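# Roll office chair through self-closing door into yellow bay

## Task

Move the office chair through the self-closing door into the other room and leave it in the yellow taped bay so that all five of its wheels are inside the tape and none rests on the tape. The door must have closed before the scene is ended. One or both robots may be used. At the end the robots must have released the chair and backed away, and no robot may be tipped over or left leaning. The result must stay in place without a robot holding it.

## Robot and tools

Robots: two identical Hello Robot Stretch 3 units, r1 and r2. Each has a two-wheeled base with a passive rear omni wheel, a mast with a lift, and one telescoping arm that reaches out to the robot's RIGHT side, ending in a wrist and a two-finger gripper. The base is 0.33 m long and 0.34 m wide and cannot drive sideways, so you move the gripper forward or back by driving the base. A spin in place pivots about the point between the drive wheels, 0.05 m behind the front edge; with the arm in and the wrist folded, it sweeps a circle of radius 0.28 m.

Frames: each robot reports in its own base frame, with the origin on the floor between its drive wheels, x forward, y left, z up. hand_pose is in that frame, at the point where the closed fingertips meet. The odometry frame is the base frame at the start of the scene. Neither robot knows where the other is, so judge relative positions only from images, lidar_m, wrist_depth_mm and head_depth_mm.

execute_actions: argument actions is a list holding exactly one action object, or empty (which just returns states and images). The action maps a robot name ("r1", "r2") to that robot's commands; each robot gets its own block. Inside a block:
- base: exactly one of translate_m (metres, -1 to 1, an offset driven straight from the current position, forward positive) or rotate_rad (radians, -3.2 to 3.2, an offset turn in place, counter-clockwise/left positive).
- joints: absolute targets, by name: lift_m 0 to 1.1 (arm height on mast), arm_m 0 to 0.52 (extension), wrist_yaw_rad -1.345 to 4.42 (0 along the arm, positive toward the front, 3.0 folded over the base), wrist_pitch_rad -1.57 to 0.451 (0 level, negative tips fingers down), wrist_roll_rad -2.911 to 2.911, gripper_m -0.089 to 0.179 (larger is wider; real fingertip gap is a bit less), head_pan_rad -3.953 to 1.73 (0 ahead, positive left, -1.57 looks along the arm), head_tilt_rad -1.53 to 0.419 (negative down).
- contact_limits: only arm_m, a motor effort percentage 1 to 100 at which the arm motion halts with contact_stop; lower is softer, too low stops immediately.
cameras: optional list of r1_/r2_ head_camera, nav_camera, wrist_camera, or "all"; omitted or null means all, [] means none. A bad key, value or camera name rejects the whole call and nothing moves. Everything in the action starts at once. Joints, bases or robots not mentioned may keep pushing toward earlier targets. One action runs at most 15 s. If a result reports a stop, later calls in the same reply are skipped.

wait: seconds from 0 to 10; issues nothing new and returns state and images. zoom_image: camera name plus region [x0, y0, x1, y1] in pixels of that camera's latest full image, at most 504 by 504. finished_scene: scene number; ends the scene for good, so only call it when the chair is parked, the door shut, and the robots have let go and moved away.

Result lines: base_status and joint_status tell how each commanded motion ended: done (for the base, wheels turned the commanded amount even if slipping), off_target (stopped short and may still push), contact_stop, time_out, torque_fault (these drop the target). After a contact_stop the arm or lift goes slack until commanded again; a slack lift can sag under load. on_its_own describes uncommanded parts; "held at" is the held target, not the position. motor_effort is percent of maximum, positive toward larger joint values, peak in brackets; readings carry sizeable error. Positive wheel effort pushes forward. base_odometry counts wheel turns; heading runs -3.142 to 3.142, left positive. turned_by_wheels and turned_by_imu give the turn since the last result. base_tilt gives forward and right lean in degrees, with a few degrees of fixed bias. lidar_m: 12 distances in metres, 30 degree sectors, first straight ahead then counter-clockwise (4th left, 7th behind, 10th right), scanning a plane 0.17 m above the floor; "-" means nothing seen; its own body can block sectors 5, 6, 9, 10. wrist_depth_mm (45 to 1000) and head_depth_mm (280 to 4000) are 7x7 grids of median depth, top-left first; the head grid is sideways. Camera calibrations are given per camera in OpenCV form relative to that robot's base frame.

Speed: the base reaches 0.30 m/s and 1.9 rad/s only when stowed (lift_m under 0.30, arm_m under 0.03, wrist_yaw_rad over 2.54); otherwise 0.10 m/s and 0.63 rad/s. The same drive command can differ between robots by up to 2.5 cm per metre.

Gripper: close below the object's width to grip; open at least 0.02 beyond the touch value to release. Readings do not confirm a grasp.

Safety: never press one robot's base into the other; contact with another robot plus a few more millimetres of driving is a hard press and ends the run. Only fold or unfold the wrist with lift_m 0.32 to 0.95, wrist_pitch_rad -0.4 and roll near 0; with yaw below -0.4 keep pitch at -0.5 or lower. Pushing with the arm on something fixed while the gripper is above about 0.45 m can tip the robot, as can driving while the gripper hooks something immovable or snagging furniture, especially reversing. If base_tilt shows a lean, back off in small steps, free the gripper, and lower lift_m to about 0.2. Base, wrist and head have no contact stop; long hard pushing makes a wrist servo fault for 10 s. Avoid drops, slams and hard hits. The simulation keeps running while you compose a reply, holding the last command.

Each tool is called after "Request:" by a JSON object that holds its "method" and its "body".

## Session

Request:
{"method": "execute_actions", "body": {"actions": []}}

Scene clock: 0.00 s.
r1.base_odometry: x=+0.000 y=+0.000 heading=+0.000 (m, m, rad; r1's odometry frame)
r1.turned_by_wheels: +0.000 (rad since the last result)
r1.turned_by_imu: +0.000 (rad since the last result)
r1.base_tilt: forward=+0.5 right=-1.7 (deg)
r1.lidar_m: 1.10 2.35 2.58 3.98 4.11 2.52 3.49 1.64 0.81 0.66 0.65 0.71
r1.head_depth_mm: 891 890 885 881 879 878 873 / 1051 1046 1042 1036 1033 1031 1026 / 1277 1269 1262 1264 1255 1249 1242 / 1546 1621 1612 1601 1593 1591 1578 / 1684 2161 2232 2224 2186 2166 2071 / 1685 2305 2342 2310 2301 2283 2217 / 1691 2203 2227 2216 2186 2182 2142
r1.base_status: not commanded
r1.joint_positions: lift_m=+0.533 arm_m=+0.001 wrist_yaw_rad=+2.878 wrist_pitch_rad=-0.394 wrist_roll_rad=+0.011 gripper_m=+0.037 head_pan_rad=+0.010 head_tilt_rad=-0.017
r1.joint_status: not commanded
r1.motor_effort: left_wheel=+0 right_wheel=+0 lift_m=+33 arm_m=+0 wrist_yaw_rad=-1 wrist_pitch_rad=+8 wrist_roll_rad=+0 gripper_m=+0 head_pan_rad=+1 head_tilt_rad=+3 (%)
r1.hand_pose: x=+0.0381 y=+0.0731 z=+0.5512 quat_wxyz=(+0.229, +0.709, +0.045, +0.666) (m; r1's base frame)
r1.wrist_depth_mm: - - - - - - - / - - - - - - - / - - - - - - - / - - - - - - - / 945 - - 977 994 - - / 792 - - 827 853 851 841 / 696 - 704 710 708 725 729
r2.base_odometry: x=+0.000 y=+0.000 heading=+0.000 (m, m, rad; r2's odometry frame)
r2.turned_by_wheels: +0.000 (rad since the last result)
r2.turned_by_imu: +0.000 (rad since the last result)
r2.base_tilt: forward=+0.2 right=+0.0 (deg)
r2.lidar_m: 1.92 2.65 2.65 2.54 4.17 1.32 2.51 2.13 2.13 1.97 1.68 1.68
r2.head_depth_mm: 1657 1683 1702 1719 1733 1765 1791 / 1796 1809 1826 1854 1873 1912 1919 / 1937 1957 1982 2012 2057 2059 2039 / 2064 2126 2169 2200 2224 2262 2189 / 2216 2351 2390 2408 2460 2502 2200 / 2213 2590 2675 2699 2747 2771 2209 / 2212 2812 2849 2884 2911 2849 2233
r2.base_status: not commanded
r2.joint_positions: lift_m=+0.575 arm_m=-0.002 wrist_yaw_rad=+3.105 wrist_pitch_rad=-0.585 wrist_roll_rad=-0.005 gripper_m=+0.037 head_pan_rad=-0.020 head_tilt_rad=-0.023
r2.joint_status: not commanded
r2.motor_effort: left_wheel=+0 right_wheel=-1 lift_m=+20 arm_m=+0 wrist_yaw_rad=+0 wrist_pitch_rad=+5 wrist_roll_rad=+0 gripper_m=+0 head_pan_rad=+1 head_tilt_rad=+2 (%)
r2.hand_pose: x=-0.0139 y=+0.0568 z=+0.5518 quat_wxyz=(+0.216, +0.679, +0.192, +0.675) (m; r2's base frame)
r2.wrist_depth_mm: - - - - - - - / - - - - - - - / - - - - - - - / - - - - - - - / 846 853 815 832 878 847 841 / 737 732 - 742 751 749 748 / 653 652 659 673 651 668 666
pictures: r1_head_camera (sideways: a quarter turn clockwise sets it upright), r1_nav_camera (sideways: a quarter turn counterclockwise sets it upright), r1_wrist_camera, r2_head_camera (sideways: a quarter turn clockwise sets it upright), r2_nav_camera (sideways: a quarter turn counterclockwise sets it upright), r2_wrist_camera
Images, in order (width x height): r1_head_camera 896x504, r1_nav_camera 672x504, r1_wrist_camera 644x364, r2_head_camera 896x504, r2_nav_camera 672x504, r2_wrist_camera 644x364.

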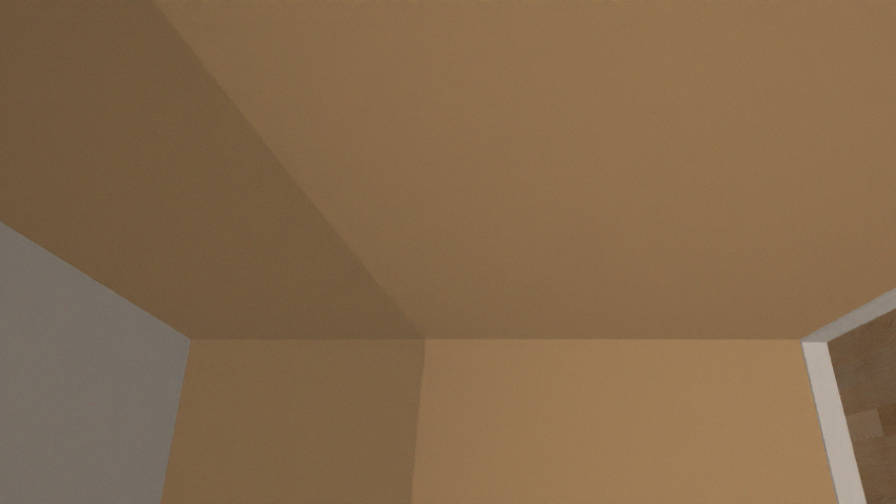

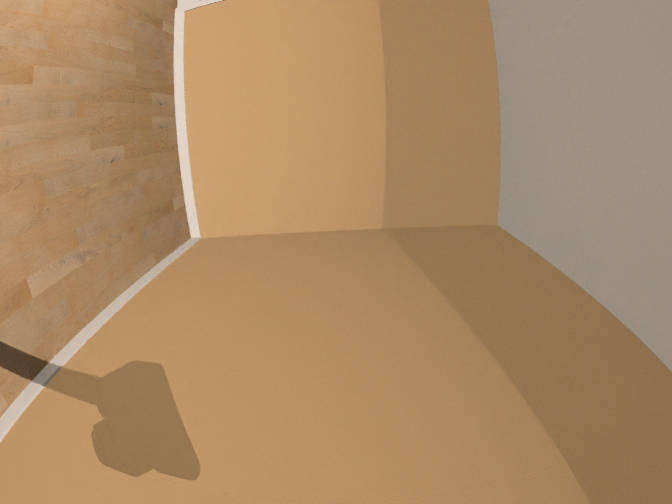

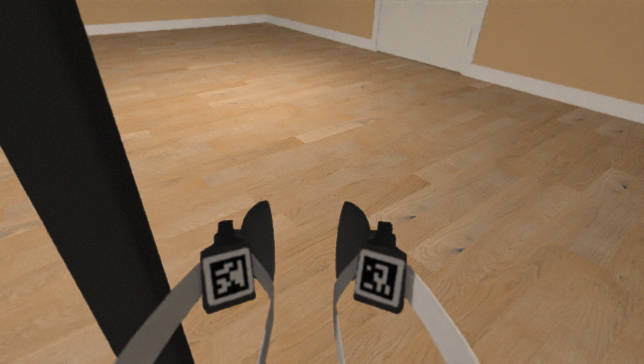

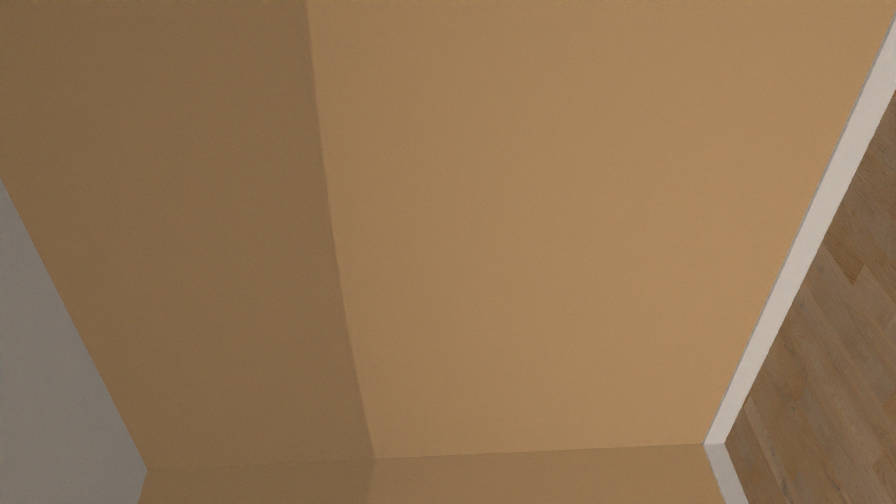

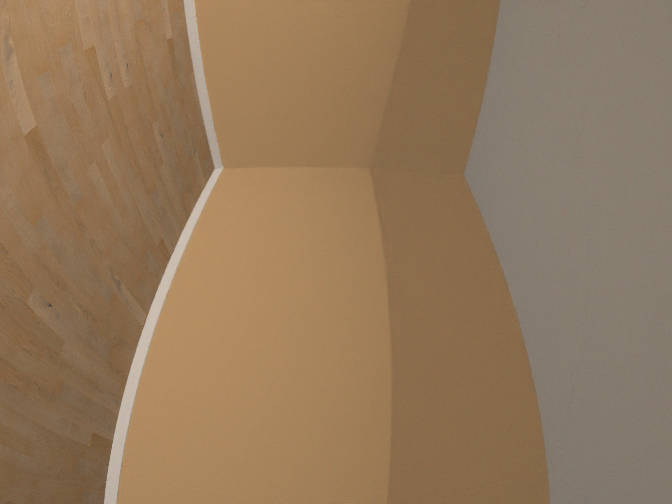

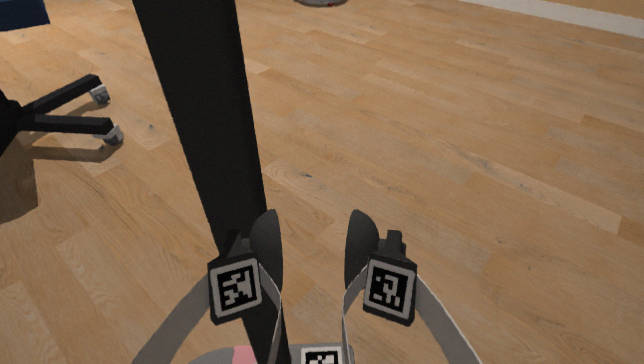

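Request:
{"method": "execute_actions", "body": {"actions": [{"r1": {"joints": {"head_pan_rad": 1.6, "head_tilt_rad": -0.4}}, "r2": {"joints": {"head_pan_rad": -3.7, "head_tilt_rad": -0.4}}}], "cameras": ["r1_head_camera","r1_nav_camera","r2_head_camera","r2_nav_camera"]}}

Scene clock: 4.03 s.
r1.base_odometry: x=+0.000 y=+0.000 heading=+0.000 (m, m, rad; r1's odometry frame)
r1.turned_by_wheels: +0.000 (rad since the last result)
r1.turned_by_imu: -0.001 (rad since the last result)
r1.base_tilt: forward=+0.4 right=-1.7 (deg)
r1.lidar_m: 1.10 2.35 2.58 4.00 4.11 2.52 3.49 1.64 0.82 0.66 0.65 0.72
r1.head_depth_mm: 3071 3196 3353 3408 2505 1819 1425 / 3544 3743 3890 3712 2494 1813 1428 / - - - 3990 2478 1823 1423 / 3860 - - 3986 2493 1800 1421 / 3739 - - 3966 2501 1801 1422 / 3574 3793 3998 3946 2474 1797 1418 / 3426 3631 3830 3958 2465 1811 1417
r1.base_status: not commanded
r1.joint_positions: lift_m=+0.533 arm_m=+0.001 wrist_yaw_rad=+2.878 wrist_pitch_rad=-0.394 wrist_roll_rad=+0.011 gripper_m=+0.037 head_pan_rad=+1.593 head_tilt_rad=-0.395
r1.joint_status: all done
r1.motor_effort: left_wheel=+0(0) right_wheel=+0(0) lift_m=+33(33) arm_m=+0(0) wrist_yaw_rad=+0(0) wrist_pitch_rad=+8(8) wrist_roll_rad=+0(0) gripper_m=+1(0) head_pan_rad=+4(27) head_tilt_rad=-3(33) (%)
r1.hand_pose: x=+0.0381 y=+0.0731 z=+0.5512 quat_wxyz=(+0.229, +0.709, +0.045, +0.666) (m; r1's base frame)
r1.wrist_depth_mm: - - - - - - - / - - - - - - - / - - - - - - - / - - - - - - - / 910 - - - 992 - - / 807 - - 826 861 832 846 / 689 - 700 702 706 714 732
r2.base_odometry: x=+0.000 y=+0.000 heading=+0.000 (m, m, rad; r2's odometry frame)
r2.turned_by_wheels: +0.000 (rad since the last result)
r2.turned_by_imu: +0.001 (rad since the last result)
r2.base_tilt: forward=+0.2 right=+0.1 (deg)
r2.lidar_m: 1.91 2.65 2.65 2.54 4.17 1.31 2.50 2.13 2.13 1.98 1.68 1.68
r2.head_depth_mm: 3519 3739 1453 1528 1482 1651 1421 / 3573 3824 1522 1596 1431 1597 1422 / 3643 3867 - 2826 1432 1650 1429 / 3640 3970 - 3162 2010 1746 1425 / 3730 - - 3170 2278 1760 1430 / 3729 - - 3190 2263 1751 1431 / 3880 - - 3229 2270 1761 1433
r2.base_status: not commanded
r2.joint_positions: lift_m=+0.575 arm_m=-0.002 wrist_yaw_rad=+3.105 wrist_pitch_rad=-0.585 wrist_roll_rad=-0.005 gripper_m=+0.037 head_pan_rad=-3.693 head_tilt_rad=-0.395
r2.joint_status: all done
r2.motor_effort: left_wheel=+0(0) right_wheel=+0(0) lift_m=+19(20) arm_m=+0(0) wrist_yaw_rad=+0(0) wrist_pitch_rad=+4(5) wrist_roll_rad=+0(0) gripper_m=+0(0) head_pan_rad=-4(56) head_tilt_rad=-3(26) (%)
r2.hand_pose: x=-0.0139 y=+0.0568 z=+0.5518 quat_wxyz=(+0.216, +0.679, +0.192, +0.675) (m; r2's base frame)
r2.wrist_depth_mm: - - - - - - - / - - - - - - - / - - - - - - - / - - - - - - - / 830 835 834 863 860 827 833 / 741 755 - 743 772 735 746 / 652 652 659 671 648 656 656
pictures: r1_head_camera (sideways: a quarter turn clockwise sets it upright), r1_nav_camera (sideways: a quarter turn counterclockwise sets it upright), r2_head_camera (sideways: a quarter turn clockwise sets it upright), r2_nav_camera (sideways: a quarter turn counterclockwise sets it upright)
camera_calibration (this result's frames):
r1_head_camera: T_world_to_cam=[[0.0020291, -0.338691, -0.940896, 1.23772], [-0.999871, 0.0143114, -0.00730791, 0.0202559], [0.0159407, 0.940789, -0.338618, 0.398477], [0, 0, 0, 1]] pos_world=[0.0113898, 0.0440308, 1.29964]
r1_nav_camera: T_world_to_cam=[[0.0354566, 0.419656, 0.90699, -1.1402], [0.99817, 0.0296053, -0.0527192, 0.105144], [-0.0489757, 0.9072, -0.417839, 0.500186], [0, 0, 0, 1]] pos_world=[-0.0400275, 0.0216095, 1.24869]
r2_head_camera: T_world_to_cam=[[0.345445, -0.263588, -0.90066, 1.19365], [-0.572159, -0.819887, 0.0204993, -0.0178765], [-0.743843, 0.508239, -0.43404, 0.531079], [0, 0, 0, 1]] pos_world=[-0.0275288, 0.0300594, 1.30595]
r2_nav_camera: T_world_to_cam=[[-0.349556, 0.196501, 0.916077, -1.15274], [0.540787, 0.840757, 0.0260087, 0.0157007], [-0.765088, 0.504494, -0.400157, 0.483441], [0, 0, 0, 1]] pos_world=[-0.0415647, -0.0305785, 1.24905]
Images, in order (width x height): r1_head_camera 896x504, r1_nav_camera 672x504, r2_head_camera 896x504, r2_nav_camera 672x504.

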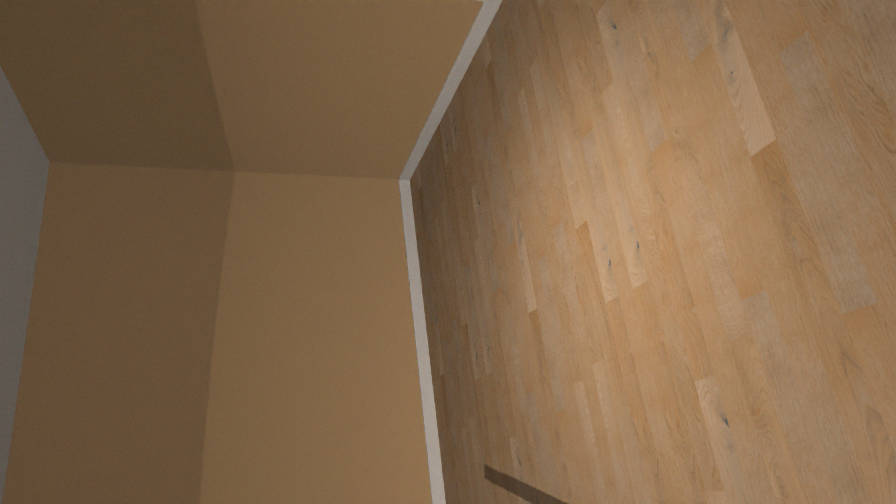

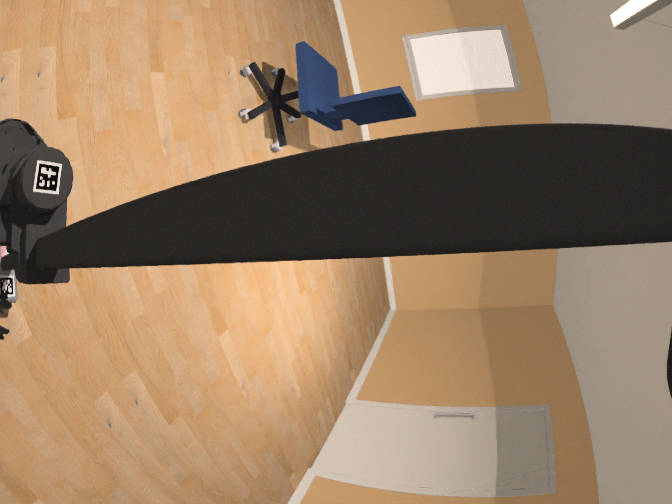

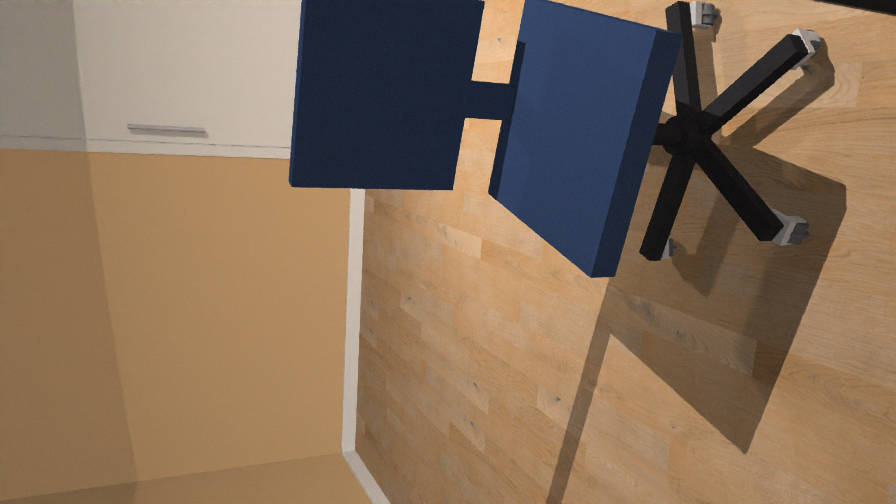

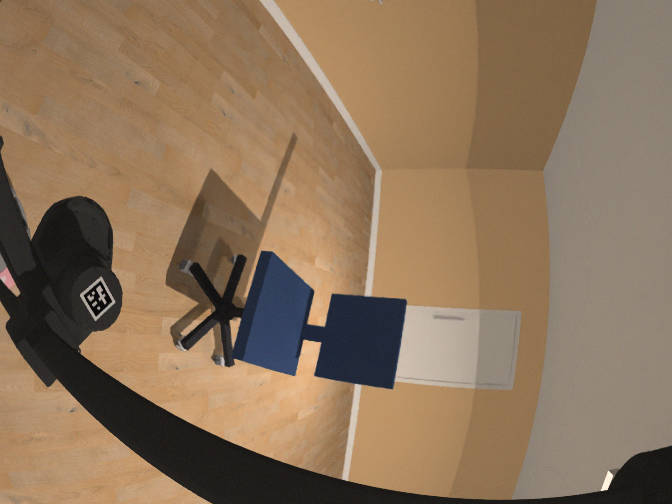

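Request:
{"method": "execute_actions", "body": {"actions": [{"r1": {"base": {"rotate_rad": 1.217}, "joints": {"lift_m": 0.27, "head_pan_rad": -0.2, "head_tilt_rad": -0.1}}, "r2": {"base": {"rotate_rad": 2.37}, "joints": {"lift_m": 0.27, "wrist_pitch_rad": -0.4, "head_pan_rad": 0, "head_tilt_rad": -0.6}}}], "cameras": ["r1_head_camera","r2_head_camera","r2_nav_camera"]}}

Request:
{"method": "execute_actions", "body": {"actions": [{"r1": {"base": {"translate_m": 1.0}}, "r2": {"base": {"translate_m": 0.7}, "joints": {"head_tilt_rad": -1.0}}}], "cameras": ["r1_head_camera","r2_head_camera","r2_nav_camera"]}}

Scene clock: 29.80 s.
r1.base_odometry: x=+0.000 y=+0.000 heading=+1.217 (m, m, rad; r1's odometry frame)
r1.turned_by_wheels: +1.217 (rad since the last result)
r1.turned_by_imu: +1.226 (rad since the last result)
r1.base_tilt: forward=+0.4 right=-1.7 (deg)
r1.lidar_m: 2.82 4.09 2.00 2.64 3.45 1.19 0.73 0.65 0.65 0.78 1.45 2.36
r1.head_depth_mm: 1985 2242 2260 2288 2310 2321 1956 / 1990 2421 2440 2434 2471 2496 1945 / 1984 2592 2575 2628 2642 2636 1955 / 1986 2713 2810 2851 2908 2817 1961 / 1987 2956 3028 3104 3183 2829 1955 / 1988 3139 3331 3426 3457 2845 1955 / 1986 3101 3732 3760 3833 2824 1974
r1.base_status: done
r1.joint_positions: lift_m=+0.270 arm_m=+0.001 wrist_yaw_rad=+2.878 wrist_pitch_rad=-0.394 wrist_roll_rad=+0.011 gripper_m=+0.037 head_pan_rad=-0.193 head_tilt_rad=-0.112
r1.joint_status: all done
r1.motor_effort: left_wheel=-4(11) right_wheel=+2(5) lift_m=+30(29) arm_m=+0(1) wrist_yaw_rad=+0(0) wrist_pitch_rad=+8(8) wrist_roll_rad=+0(0) gripper_m=+0(0) head_pan_rad=-2(26) head_tilt_rad=+8(35) (%)
r1.hand_pose: x=+0.0381 y=+0.0730 z=+0.2881 quat_wxyz=(+0.229, +0.709, +0.045, +0.666) (m; r1's base frame)
r1.wrist_depth_mm: - - - - - - - / - - - - - - - / - 923 972 934 968 973 - / - 701 724 738 734 772 741 / 560 587 608 601 610 599 612 / 481 - - 494 516 502 512 / 441 - - 428 435 433 441
r2.base_odometry: x=+0.000 y=+0.000 heading=+2.370 (m, m, rad; r2's odometry frame)
r2.turned_by_wheels: +2.370 (rad since the last result)
r2.turned_by_imu: +2.389 (rad since the last result)
r2.base_tilt: forward=+0.2 right=+0.0 (deg)
r2.lidar_m: 1.31 3.14 2.22 2.12 2.19 1.75 1.68 1.73 2.31 2.64 2.53 3.68
r2.head_depth_mm: 3670 3967 2952 2184 1753 1460 1253 / 3700 3951 2944 2214 1761 1463 1257 / 3645 1455 1642 1584 1766 1467 1252 / 3604 1444 1601 1414 1682 1469 1262 / 3598 1465 1653 1464 1722 1472 1259 / 3630 3875 2973 1521 1774 1474 1257 / 3604 3884 3010 2226 1773 1473 1262
r2.base_status: done
r2.joint_positions: lift_m=+0.270 arm_m=-0.002 wrist_yaw_rad=+3.105 wrist_pitch_rad=-0.419 wrist_roll_rad=-0.005 gripper_m=+0.037 head_pan_rad=-0.007 head_tilt_rad=-0.593
r2.joint_status: all done
r2.motor_effort: left_wheel=-2(8) right_wheel=+2(10) lift_m=+14(17) arm_m=-1(0) wrist_yaw_rad=+0(0) wrist_pitch_rad=+6(8) wrist_roll_rad=+0(0) gripper_m=-1(0) head_pan_rad=+5(57) head_tilt_rad=-4(20) (%)
r2.hand_pose: x=-0.0130 y=+0.0808 z=+0.2828 quat_wxyz=(+0.160, +0.692, +0.135, +0.691) (m; r2's base frame)
r2.wrist_depth_mm: - - - - - - - / - - - - - - - / 906 940 913 930 945 931 908 / 698 718 712 711 699 726 716 / 570 583 - 580 602 580 583 / 486 502 - - 507 491 487 / 429 - - - 419 423 418
pictures: r1_head_camera (sideways: a quarter turn clockwise sets it upright), r2_head_camera (sideways: a quarter turn clockwise sets it upright), r2_nav_camera (sideways: a quarter turn counterclockwise sets it upright)
camera_calibration (this result's frames):
r1_head_camera: T_world_to_cam=[[-0.0605802, 0.01736, -0.998012, 1.31282], [0.227941, 0.97367, 0.0031004, -0.000783462], [0.971789, -0.2273, -0.0629422, 0.0338213], [0, 0, 0, 1]] pos_world=[0.0468421, -0.0143401, 1.31234]
r2_head_camera: T_world_to_cam=[[-0.600689, 0.0478575, -0.798049, 1.06561], [0.0679524, 0.997651, 0.00867973, -0.00638971], [0.79659, -0.0490155, -0.60253, 0.740904], [0, 0, 0, 1]] pos_world=[0.050339, -0.00830705, 1.29688]
r2_nav_camera: T_world_to_cam=[[0.573124, 0.0116423, 0.819386, -1.03227], [-0.0218964, -0.999324, 0.0295146, 0.014576], [0.819176, -0.0348571, -0.572482, 0.697999], [0, 0, 0, 1]] pos_world=[0.0201515, 0.0509144, 1.24499]
Images, in order (width x height): r1_head_camera 896x504, r2_head_camera 896x504, r2_nav_camera 672x504.

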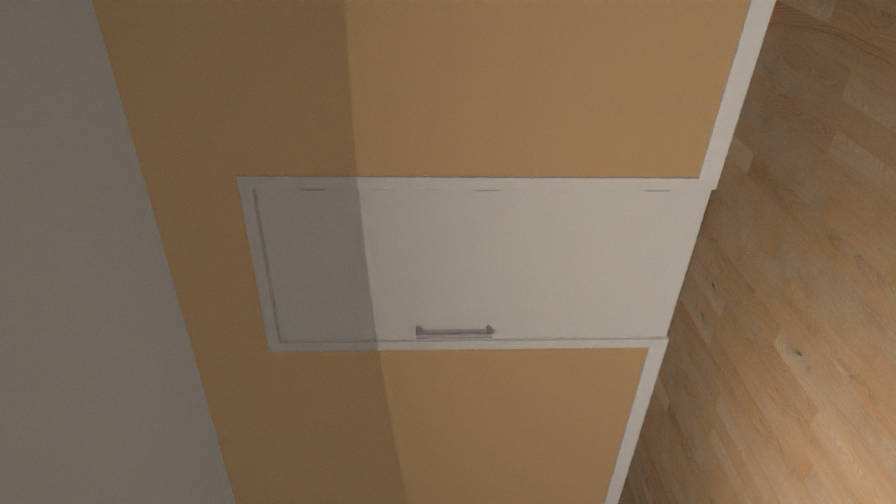

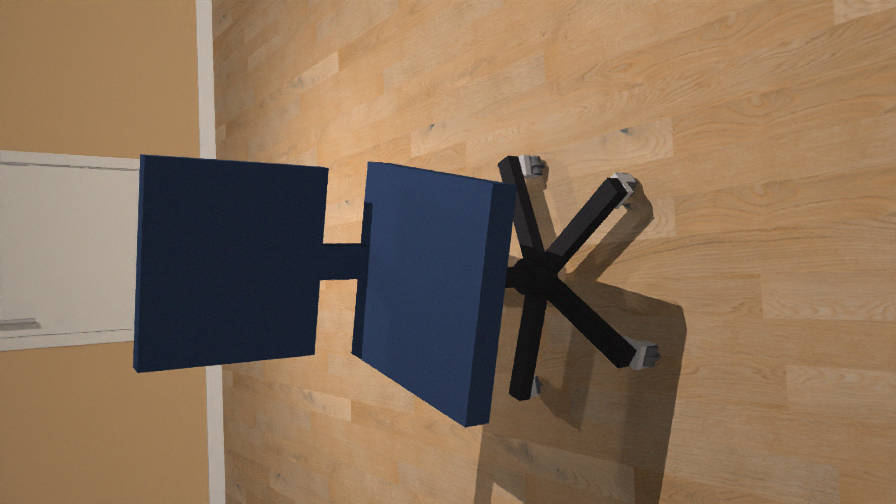

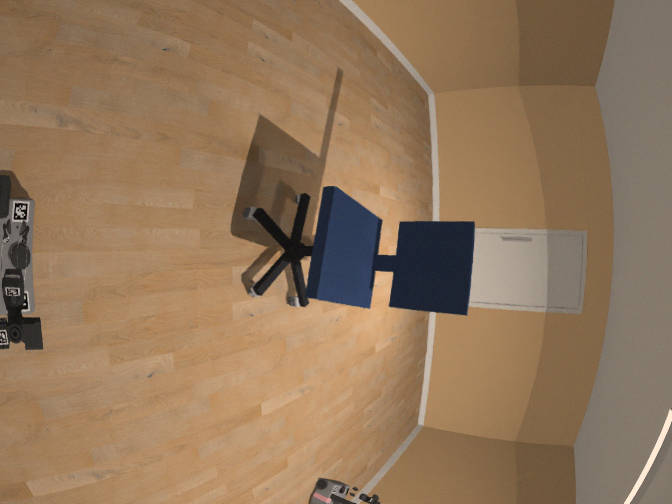

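Scene clock: 34.90 s.
r1.base_odometry: x=+0.347 y=+0.938 heading=+1.217 (m, m, rad; r1's odometry frame)
r1.turned_by_wheels: +0.000 (rad since the last result)
r1.turned_by_imu: +0.001 (rad since the last result)
r1.base_tilt: forward=+0.4 right=-1.8 (deg)
r1.lidar_m: 2.02 3.35 3.37 1.64 4.11 2.55 1.57 1.40 1.40 1.67 1.69 1.69
r1.head_depth_mm: 1592 1606 1617 1625 1639 1659 1674 / 1687 1704 1726 1741 1757 1785 1786 / 1793 1839 1859 1880 1889 1909 1872 / 1908 1979 1999 2032 2059 2066 1959 / 1977 2127 2164 2187 2210 2260 1964 / 1987 2359 2391 2413 2463 2466 1965 / 1978 2607 2622 2679 2722 2639 1968
r1.base_status: done
r1.joint_positions: lift_m=+0.270 arm_m=+0.001 wrist_yaw_rad=+2.878 wrist_pitch_rad=-0.395 wrist_roll_rad=+0.011 gripper_m=+0.037 head_pan_rad=-0.193 head_tilt_rad=-0.112
r1.joint_status: not commanded
r1.motor_effort: left_wheel=-5(11) right_wheel=+2(6) lift_m=+31(31) arm_m=+0(0) wrist_yaw_rad=+0(0) wrist_pitch_rad=+8(8) wrist_roll_rad=+0(0) gripper_m=+0(1) head_pan_rad=-1(1) head_tilt_rad=+7(7) (%)
r1.hand_pose: x=+0.0381 y=+0.0730 z=+0.2880 quat_wxyz=(+0.229, +0.709, +0.045, +0.665) (m; r1's base frame)
r1.wrist_depth_mm: - - - - - - - / - - - - - - - / - 963 940 946 955 - - / - 716 712 712 734 734 751 / 562 597 611 600 585 610 619 / 487 - - 497 516 514 513 / 449 - - 431 429 435 443
r2.base_odometry: x=-0.502 y=+0.488 heading=+2.370 (m, m, rad; r2's odometry frame)
r2.turned_by_wheels: +0.000 (rad since the last result)
r2.turned_by_imu: +0.005 (rad since the last result)
r2.base_tilt: forward=+0.2 right=+0.0 (deg)
r2.lidar_m: 0.62 3.13 2.24 2.14 2.21 2.48 2.38 2.45 2.74 2.63 2.72 1.99
r2.head_depth_mm: 2224 1954 1696 1506 1352 1223 1123 / 762 918 1667 1451 1349 1228 1134 / 778 918 1070 947 891 1227 1128 / 796 942 1056 950 1235 1223 1127 / 810 965 1067 946 1218 1220 1124 / 829 1013 1064 946 1311 1202 1119 / 2183 1924 1681 946 1325 1216 1123
r2.base_status: done
r2.joint_positions: lift_m=+0.270 arm_m=-0.002 wrist_yaw_rad=+3.105 wrist_pitch_rad=-0.418 wrist_roll_rad=-0.005 gripper_m=+0.037 head_pan_rad=-0.007 head_tilt_rad=-0.989
r2.joint_status: all done
r2.motor_effort: left_wheel=-2(6) right_wheel=+2(10) lift_m=+13(14) arm_m=+0(0) wrist_yaw_rad=+0(0) wrist_pitch_rad=+6(6) wrist_roll_rad=+0(0) gripper_m=+0(0) head_pan_rad=+4(5) head_tilt_rad=-7(28) (%)
r2.hand_pose: x=-0.0130 y=+0.0809 z=+0.2829 quat_wxyz=(+0.160, +0.692, +0.135, +0.691) (m; r2's base frame)
r2.wrist_depth_mm: - - - - - - - / - - - - - - - / 912 914 909 927 931 940 917 / 719 715 706 716 724 728 725 / 583 578 - 577 601 585 585 / 491 503 - - 511 495 469 / 428 - - - 417 427 413
pictures: r1_head_camera (sideways: a quarter turn clockwise sets it upright), r2_head_camera (sideways: a quarter turn clockwise sets it upright), r2_nav_camera (sideways: a quarter turn counterclockwise sets it upright)
camera_calibration (this result's frames):
r1_head_camera: T_world_to_cam=[[-0.0598713, 0.0172214, -0.998058, 1.31287], [0.227939, 0.97367, 0.00312709, -0.000818197], [0.971833, -0.227309, -0.0622203, 0.0328814], [0, 0, 0, 1]] pos_world=[0.0468347, -0.0143387, 1.31237]
r2_head_camera: T_world_to_cam=[[-0.861685, 0.0494953, -0.505024, 0.685378], [0.0663724, 0.997675, -0.0154682, 0.0250561], [0.503084, -0.0468484, -0.862967, 1.08137], [0, 0, 0, 1]] pos_world=[0.0448954, -0.00826034, 1.27971]
r2_nav_camera: T_world_to_cam=[[0.844483, 0.00992801, 0.535491, -0.663969], [-0.00916005, -0.999414, 0.0329748, 0.0100098], [0.535505, -0.0327518, -0.843897, 1.05271], [0, 0, 0, 1]] pos_world=[-0.00293094, 0.051074, 1.2436]
Images, in order (width x height): r1_head_camera 896x504, r2_head_camera 896x504, r2_nav_camera 672x504.

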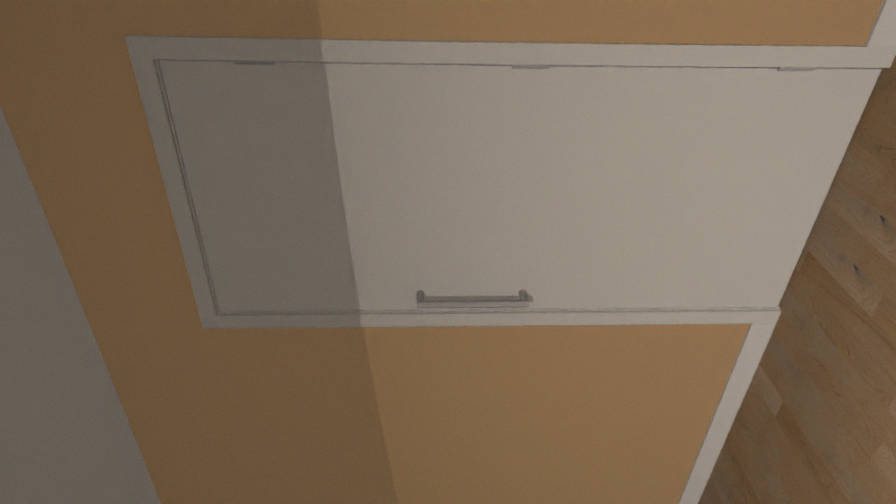

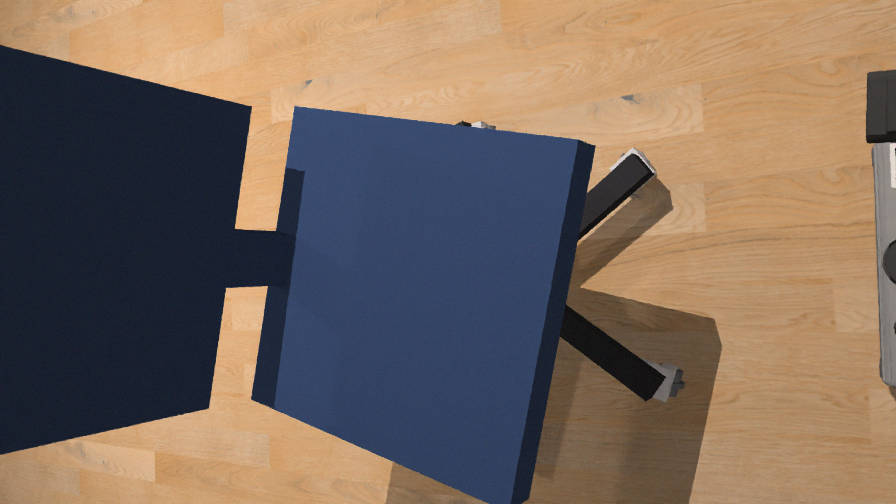

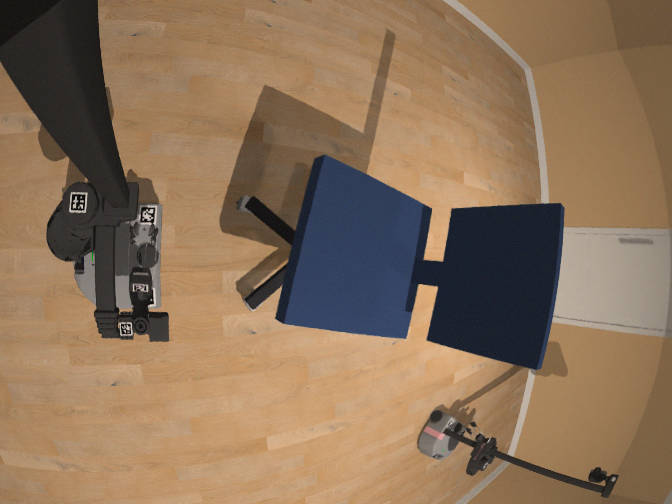

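Request:
{"method": "execute_actions", "body": {"actions": [{"r1": {"base": {"rotate_rad": 0.113}}, "r2": {"base": {"rotate_rad": -0.05}}}], "cameras": []}}

Request:
{"method": "execute_actions", "body": {"actions": [{"r1": {"base": {"translate_m": 1.0}}, "r2": {"base": {"translate_m": 0.28}, "joints": {"head_tilt_rad": -1.3}}}], "cameras": ["r2_head_camera","r2_nav_camera"]}}

Request:
{"method": "execute_actions", "body": {"actions": [{"r1": {"base": {"translate_m": 0.9}, "joints": {"head_pan_rad": -1.2, "head_tilt_rad": -0.3}}, "r2": {"base": {"translate_m": 0.5}}}], "cameras": ["r1_head_camera","r2_head_camera","r2_nav_camera"]}}

Scene clock: 95.07 s.
r1.base_odometry: x=+0.347 y=+0.938 heading=+1.330 (m, m, rad; r1's odometry frame)
r1.turned_by_wheels: +0.113 (rad since the last result)
r1.turned_by_imu: +0.113 (rad since the last result)
r1.base_tilt: forward=+0.6 right=-1.5 (deg)
r1.lidar_m: 2.20 3.35 3.40 1.63 4.10 2.19 1.49 1.40 1.42 1.81 1.69 1.72
r1.head_depth_mm: 1646 1670 1671 1693 1709 1718 1728 / 1783 1797 1821 1841 1843 1876 1859 / 1885 1971 1984 1998 2023 2050 1956 / 1986 2161 2160 2190 2212 2252 1951 / 1980 2395 2417 2461 2516 2517 1952 / 1976 2657 2741 2782 2849 2740 1962 / 1997 2934 3134 3214 3276 2822 1967
r1.base_status: done
r1.joint_positions: lift_m=+0.270 arm_m=+0.001 wrist_yaw_rad=+2.878 wrist_pitch_rad=-0.395 wrist_roll_rad=+0.011 gripper_m=+0.037 head_pan_rad=-0.193 head_tilt_rad=-0.112
r1.joint_status: not commanded
r1.motor_effort: left_wheel=-4(15) right_wheel=+1(6) lift_m=+31(31) arm_m=+0(0) wrist_yaw_rad=-1(0) wrist_pitch_rad=+8(8) wrist_roll_rad=+0(0) gripper_m=+0(0) head_pan_rad=-1(1) head_tilt_rad=+8(7) (%)
r1.hand_pose: x=+0.0381 y=+0.0730 z=+0.2880 quat_wxyz=(+0.229, +0.709, +0.045, +0.665) (m; r1's base frame)
r1.wrist_depth_mm: - - - - - - - / - - - - - - - / - 940 931 950 961 989 - / - 711 713 747 732 764 752 / 560 585 605 596 604 623 616 / 484 - - 498 514 503 516 / 438 - - 428 426 434 436
r2.base_odometry: x=-0.502 y=+0.488 heading=+2.320 (m, m, rad; r2's odometry frame)
r2.turned_by_wheels: -0.050 (rad since the last result)
r2.turned_by_imu: -0.049 (rad since the last result)
r2.base_tilt: forward=+0.3 right=+0.1 (deg)
r2.lidar_m: 0.62 3.31 2.29 2.14 2.19 2.52 2.38 2.42 2.79 2.63 2.68 1.99
r2.head_depth_mm: 2284 1938 1700 1505 1351 1234 1123 / 801 1866 1697 1496 1345 1228 1135 / 774 915 1068 948 1186 1224 1128 / 786 933 1067 950 909 1223 1125 / 800 952 1063 947 1234 1224 1124 / 812 966 1066 947 1216 1206 1118 / 845 1892 1689 944 1309 1219 1117
r2.base_status: done
r2.joint_positions: lift_m=+0.270 arm_m=-0.002 wrist_yaw_rad=+3.105 wrist_pitch_rad=-0.418 wrist_roll_rad=-0.005 gripper_m=+0.037 head_pan_rad=-0.007 head_tilt_rad=-0.989
r2.joint_status: not commanded
r2.motor_effort: left_wheel=+3(4) right_wheel=-2(4) lift_m=+14(14) arm_m=+0(0) wrist_yaw_rad=+0(1) wrist_pitch_rad=+6(6) wrist_roll_rad=+0(0) gripper_m=-1(0) head_pan_rad=+5(5) head_tilt_rad=-6(7) (%)
r2.hand_pose: x=-0.0130 y=+0.0809 z=+0.2829 quat_wxyz=(+0.160, +0.692, +0.135, +0.691) (m; r2's base frame)
r2.wrist_depth_mm: - - - - - - - / - - - - - - - / 910 892 918 921 938 925 935 / 711 698 716 717 722 715 716 / 574 569 - 582 596 583 580 / 482 505 - - 504 489 417 / 433 - - - 422 421 417
pictures: none
No camera images: the call's "cameras" was empty. Leave "cameras" out to get every camera's image.

Scene clock: 100.17 s.
r1.base_odometry: x=+0.586 y=+1.909 heading=+1.329 (m, m, rad; r1's odometry frame)
r1.turned_by_wheels: +0.000 (rad since the last result)
r1.turned_by_imu: +0.000 (rad since the last result)
r1.base_tilt: forward=+0.4 right=-1.6 (deg)
r1.lidar_m: 1.45 2.54 2.59 3.33 4.68 3.47 2.36 2.21 1.75 1.19 1.11 1.13
r1.head_depth_mm: 1069 1081 1090 1098 1109 1120 1133 / 1155 1168 1183 1194 1203 1220 1231 / 1266 1280 1286 1301 1319 1334 1349 / 1389 1406 1423 1434 1461 1478 1490 / 1537 1559 1590 1606 1635 1650 1663 / 1727 1770 1789 1804 1839 1864 1831 / 1893 2013 2052 2087 2124 2152 1959
r1.base_status: done
r1.joint_positions: lift_m=+0.270 arm_m=+0.001 wrist_yaw_rad=+2.878 wrist_pitch_rad=-0.395 wrist_roll_rad=+0.011 gripper_m=+0.037 head_pan_rad=-0.193 head_tilt_rad=-0.111
r1.joint_status: not commanded
r1.motor_effort: left_wheel=-4(12) right_wheel=+2(6) lift_m=+31(31) arm_m=+0(0) wrist_yaw_rad=+1(0) wrist_pitch_rad=+8(8) wrist_roll_rad=+0(0) gripper_m=+0(0) head_pan_rad=-1(1) head_tilt_rad=+7(7) (%)
r1.hand_pose: x=+0.0380 y=+0.0729 z=+0.2880 quat_wxyz=(+0.229, +0.709, +0.045, +0.665) (m; r1's base frame)
r1.wrist_depth_mm: - - - - - - - / - - - - - - - / - 924 937 940 969 991 - / - 728 697 747 735 751 770 / 553 598 605 594 601 598 603 / 476 - - 499 511 508 512 / 447 - - 427 434 439 437
r2.base_odometry: x=-0.692 y=+0.693 heading=+2.320 (m, m, rad; r2's odometry frame)
r2.turned_by_wheels: +0.000 (rad since the last result)
r2.turned_by_imu: +0.003 (rad since the last result)
r2.base_tilt: forward=+0.2 right=+0.0 (deg)
r2.lidar_m: 0.34 3.23 2.29 2.16 2.21 2.82 2.66 2.71 2.77 2.61 2.66 3.40
r2.head_depth_mm: 1534 1459 1389 1315 1258 1204 1150 / 628 1420 1367 1306 1260 1202 1147 / 640 899 864 825 801 - 1137 / 652 890 864 824 803 - 1130 / 665 889 863 820 1029 - - / 679 900 861 820 1156 1205 - / 692 1404 860 817 1224 1188 1122
r2.base_status: done
r2.joint_positions: lift_m=+0.270 arm_m=-0.002 wrist_yaw_rad=+3.105 wrist_pitch_rad=-0.418 wrist_roll_rad=-0.005 gripper_m=+0.037 head_pan_rad=-0.007 head_tilt_rad=-1.285
r2.joint_status: all done
r2.motor_effort: left_wheel=+3(10) right_wheel=-2(5) lift_m=+14(14) arm_m=+0(0) wrist_yaw_rad=+0(0) wrist_pitch_rad=+6(6) wrist_roll_rad=+0(0) gripper_m=+0(0) head_pan_rad=+5(5) head_tilt_rad=-7(28) (%)
r2.hand_pose: x=-0.0130 y=+0.0809 z=+0.2829 quat_wxyz=(+0.160, +0.692, +0.135, +0.691) (m; r2's base frame)
r2.wrist_depth_mm: - - - - - - - / - - - - - - - / 911 923 922 908 923 918 933 / 713 721 704 706 724 717 710 / 581 579 - 581 600 593 476 / 489 501 - - 373 492 478 / 428 - - - 403 326 312
pictures: r2_head_camera (sideways: a quarter turn clockwise sets it upright), r2_nav_camera (sideways: a quarter turn counterclockwise sets it upright)
camera_calibration (this result's frames):
r2_head_camera: T_world_to_cam=[[-0.971677, 0.0501131, -0.230938, 0.329076], [0.0591141, 0.997731, -0.0322182, 0.0468978], [0.228799, -0.0449574, -0.972435, 1.2252], [0, 0, 0, 1]] pos_world=[0.0366572, -0.00820041, 1.26894]
r2_nav_camera: T_world_to_cam=[[0.964143, 0.0092436, 0.265221, -0.312681], [0.000716456, -0.99948, 0.0322299, 0.010932], [0.265381, -0.0308842, -0.963649, 1.20991], [0, 0, 0, 1]] pos_world=[-0.0196261, 0.0511838, 1.24851]
Images, in order (width x height): r2_head_camera 896x504, r2_nav_camera 672x504.

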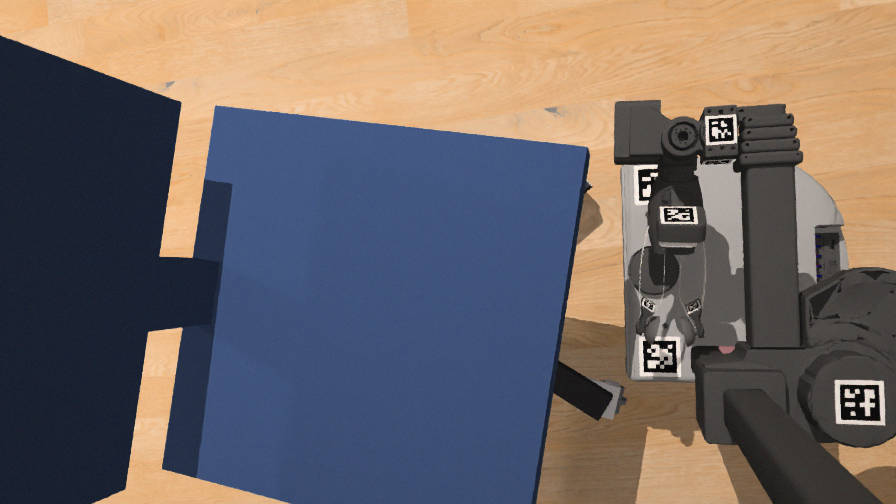

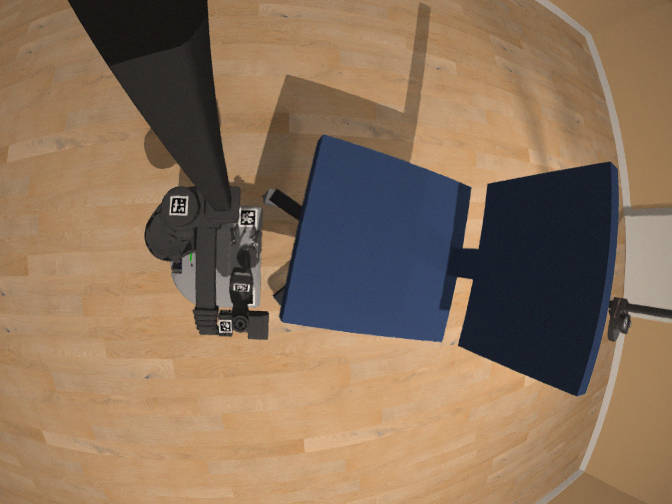

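Scene clock: 104.93 s.
r1.base_odometry: x=+0.801 y=+2.783 heading=+1.329 (m, m, rad; r1's odometry frame)
r1.turned_by_wheels: +0.000 (rad since the last result)
r1.turned_by_imu: +0.000 (rad since the last result)
r1.base_tilt: forward=+0.3 right=-1.7 (deg)
r1.lidar_m: 0.77 1.73 1.84 2.36 1.84 2.08 3.14 2.94 0.93 0.64 0.59 0.60
r1.head_depth_mm: 562 591 623 659 698 744 793 / 544 571 601 634 671 711 755 / 528 552 573 602 634 681 725 / 512 534 560 589 621 657 694 / 484 505 529 556 588 621 655 / 481 502 523 550 578 607 641 / 467 487 509 531 558 585 617
r1.base_status: done
r1.joint_positions: lift_m=+0.270 arm_m=+0.001 wrist_yaw_rad=+2.878 wrist_pitch_rad=-0.395 wrist_roll_rad=+0.011 gripper_m=+0.037 head_pan_rad=-1.193 head_tilt_rad=-0.297
r1.joint_status: all done
r1.motor_effort: left_wheel=-4(10) right_wheel=+2(7) lift_m=+31(31) arm_m=+0(0) wrist_yaw_rad=+0(0) wrist_pitch_rad=+8(8) wrist_roll_rad=+0(0) gripper_m=+1(1) head_pan_rad=-1(26) head_tilt_rad=-3(23) (%)
r1.hand_pose: x=+0.0380 y=+0.0729 z=+0.2880 quat_wxyz=(+0.229, +0.709, +0.045, +0.665) (m; r1's base frame)
r1.wrist_depth_mm: - - - - - - - / - - - - - - - / - 942 914 948 954 997 - / - 728 726 738 746 746 758 / 558 598 609 590 591 594 607 / 483 - - 496 507 519 509 / 439 - - 431 436 437 447
r2.base_odometry: x=-1.033 y=+1.059 heading=+2.320 (m, m, rad; r2's odometry frame)
r2.turned_by_wheels: +0.000 (rad since the last result)
r2.turned_by_imu: -0.002 (rad since the last result)
r2.base_tilt: forward=+0.3 right=+0.0 (deg)
r2.lidar_m: 2.09 0.26 2.34 2.21 2.24 2.91 3.15 3.21 2.73 2.57 2.62 2.85
r2.head_depth_mm: 1530 1453 1381 1318 1254 1205 1157 / 1531 1457 1382 1315 1264 1202 1150 / 1522 1452 1381 1312 796 - 1140 / 1522 1448 1360 823 787 - 1134 / 616 884 862 821 783 - - / 550 694 857 819 783 759 - / 526 654 843 818 781 755 1122
r2.base_status: done
r2.joint_positions: lift_m=+0.270 arm_m=-0.001 wrist_yaw_rad=+3.102 wrist_pitch_rad=-0.417 wrist_roll_rad=-0.005 gripper_m=+0.037 head_pan_rad=-0.005 head_tilt_rad=-1.289
r2.joint_status: not commanded
r2.motor_effort: left_wheel=+7(44) right_wheel=+3(47) lift_m=+15(15) arm_m=-1(2) wrist_yaw_rad=+2(6) wrist_pitch_rad=+6(6) wrist_roll_rad=+0(0) gripper_m=+1(0) head_pan_rad=+3(5) head_tilt_rad=-6(9) (%)
r2.hand_pose: x=-0.0125 y=+0.0809 z=+0.2831 quat_wxyz=(+0.160, +0.692, +0.133, +0.691) (m; r2's base frame)
r2.wrist_depth_mm: - - - - - - - / - - - - - - - / 908 930 902 915 938 920 833 / 716 703 709 721 590 723 246 / 582 584 - 585 561 542 263 / 485 499 - - 507 340 302 / 430 - - - 408 327 300
pictures: r1_head_camera (sideways: a quarter turn clockwise sets it upright), r2_head_camera (sideways: a quarter turn clockwise sets it upright), r2_nav_camera (sideways: a quarter turn counterclockwise sets it upright)
camera_calibration (this result's frames):
r1_head_camera: T_world_to_cam=[[-0.0852181, 0.229341, -0.969608, 1.27575], [0.942392, 0.33449, -0.00370942, 0.00372393], [0.323473, -0.914067, -0.244634, 0.274281], [0, 0, 0, 1]] pos_world=[0.0164852, -0.0431164, 1.30409]
r2_head_camera: T_world_to_cam=[[-0.972514, 0.0486676, -0.227703, 0.324869], [0.0575183, 0.997819, -0.0323926, 0.0471344], [0.22563, -0.0445994, -0.973192, 1.2262], [0, 0, 0, 1]] pos_world=[0.0365596, -0.00815425, 1.26883]
r2_nav_camera: T_world_to_cam=[[0.965006, 0.0106772, 0.262012, -0.308508], [0.00231448, -0.999479, 0.0322052, 0.0109545], [0.262219, -0.0304718, -0.964527, 1.21107], [0, 0, 0, 1]] pos_world=[-0.0198799, 0.0511463, 1.24859]
Images, in order (width x height): r1_head_camera 896x504, r2_head_camera 896x504, r2_nav_camera 672x504.

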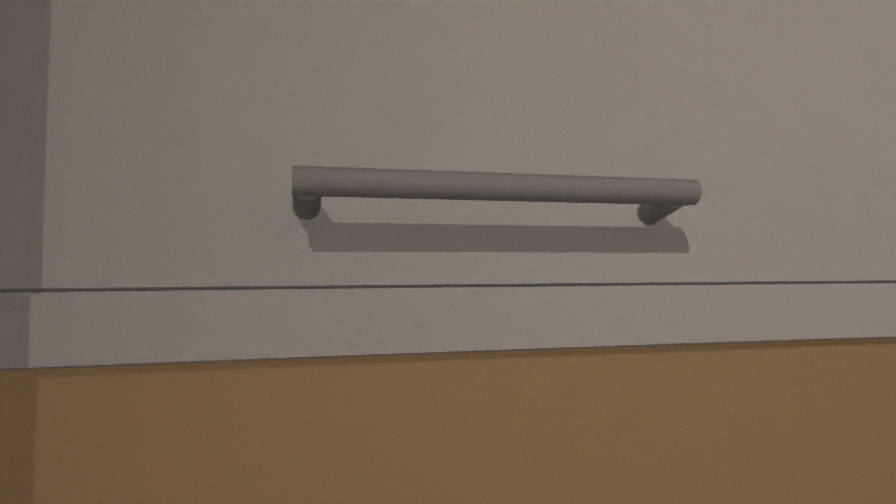

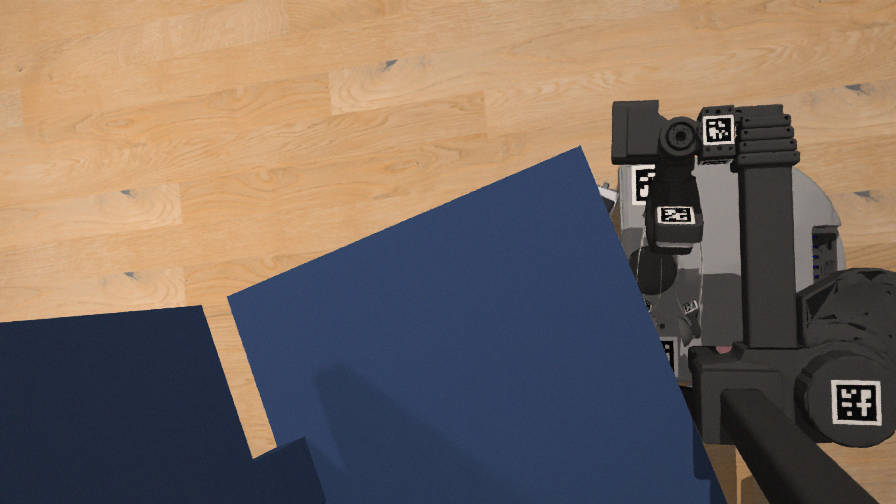

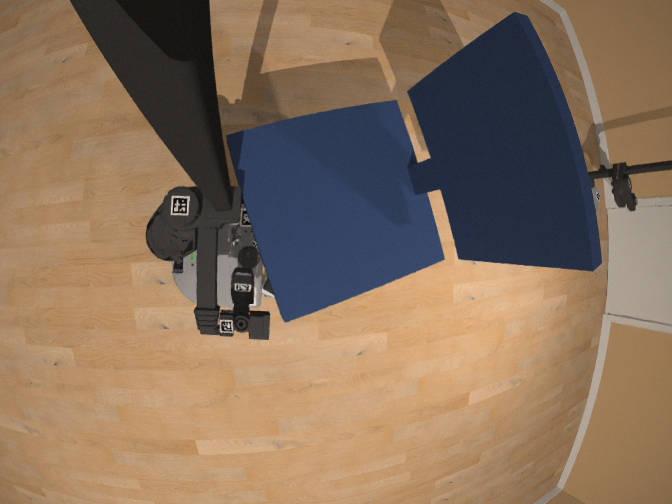

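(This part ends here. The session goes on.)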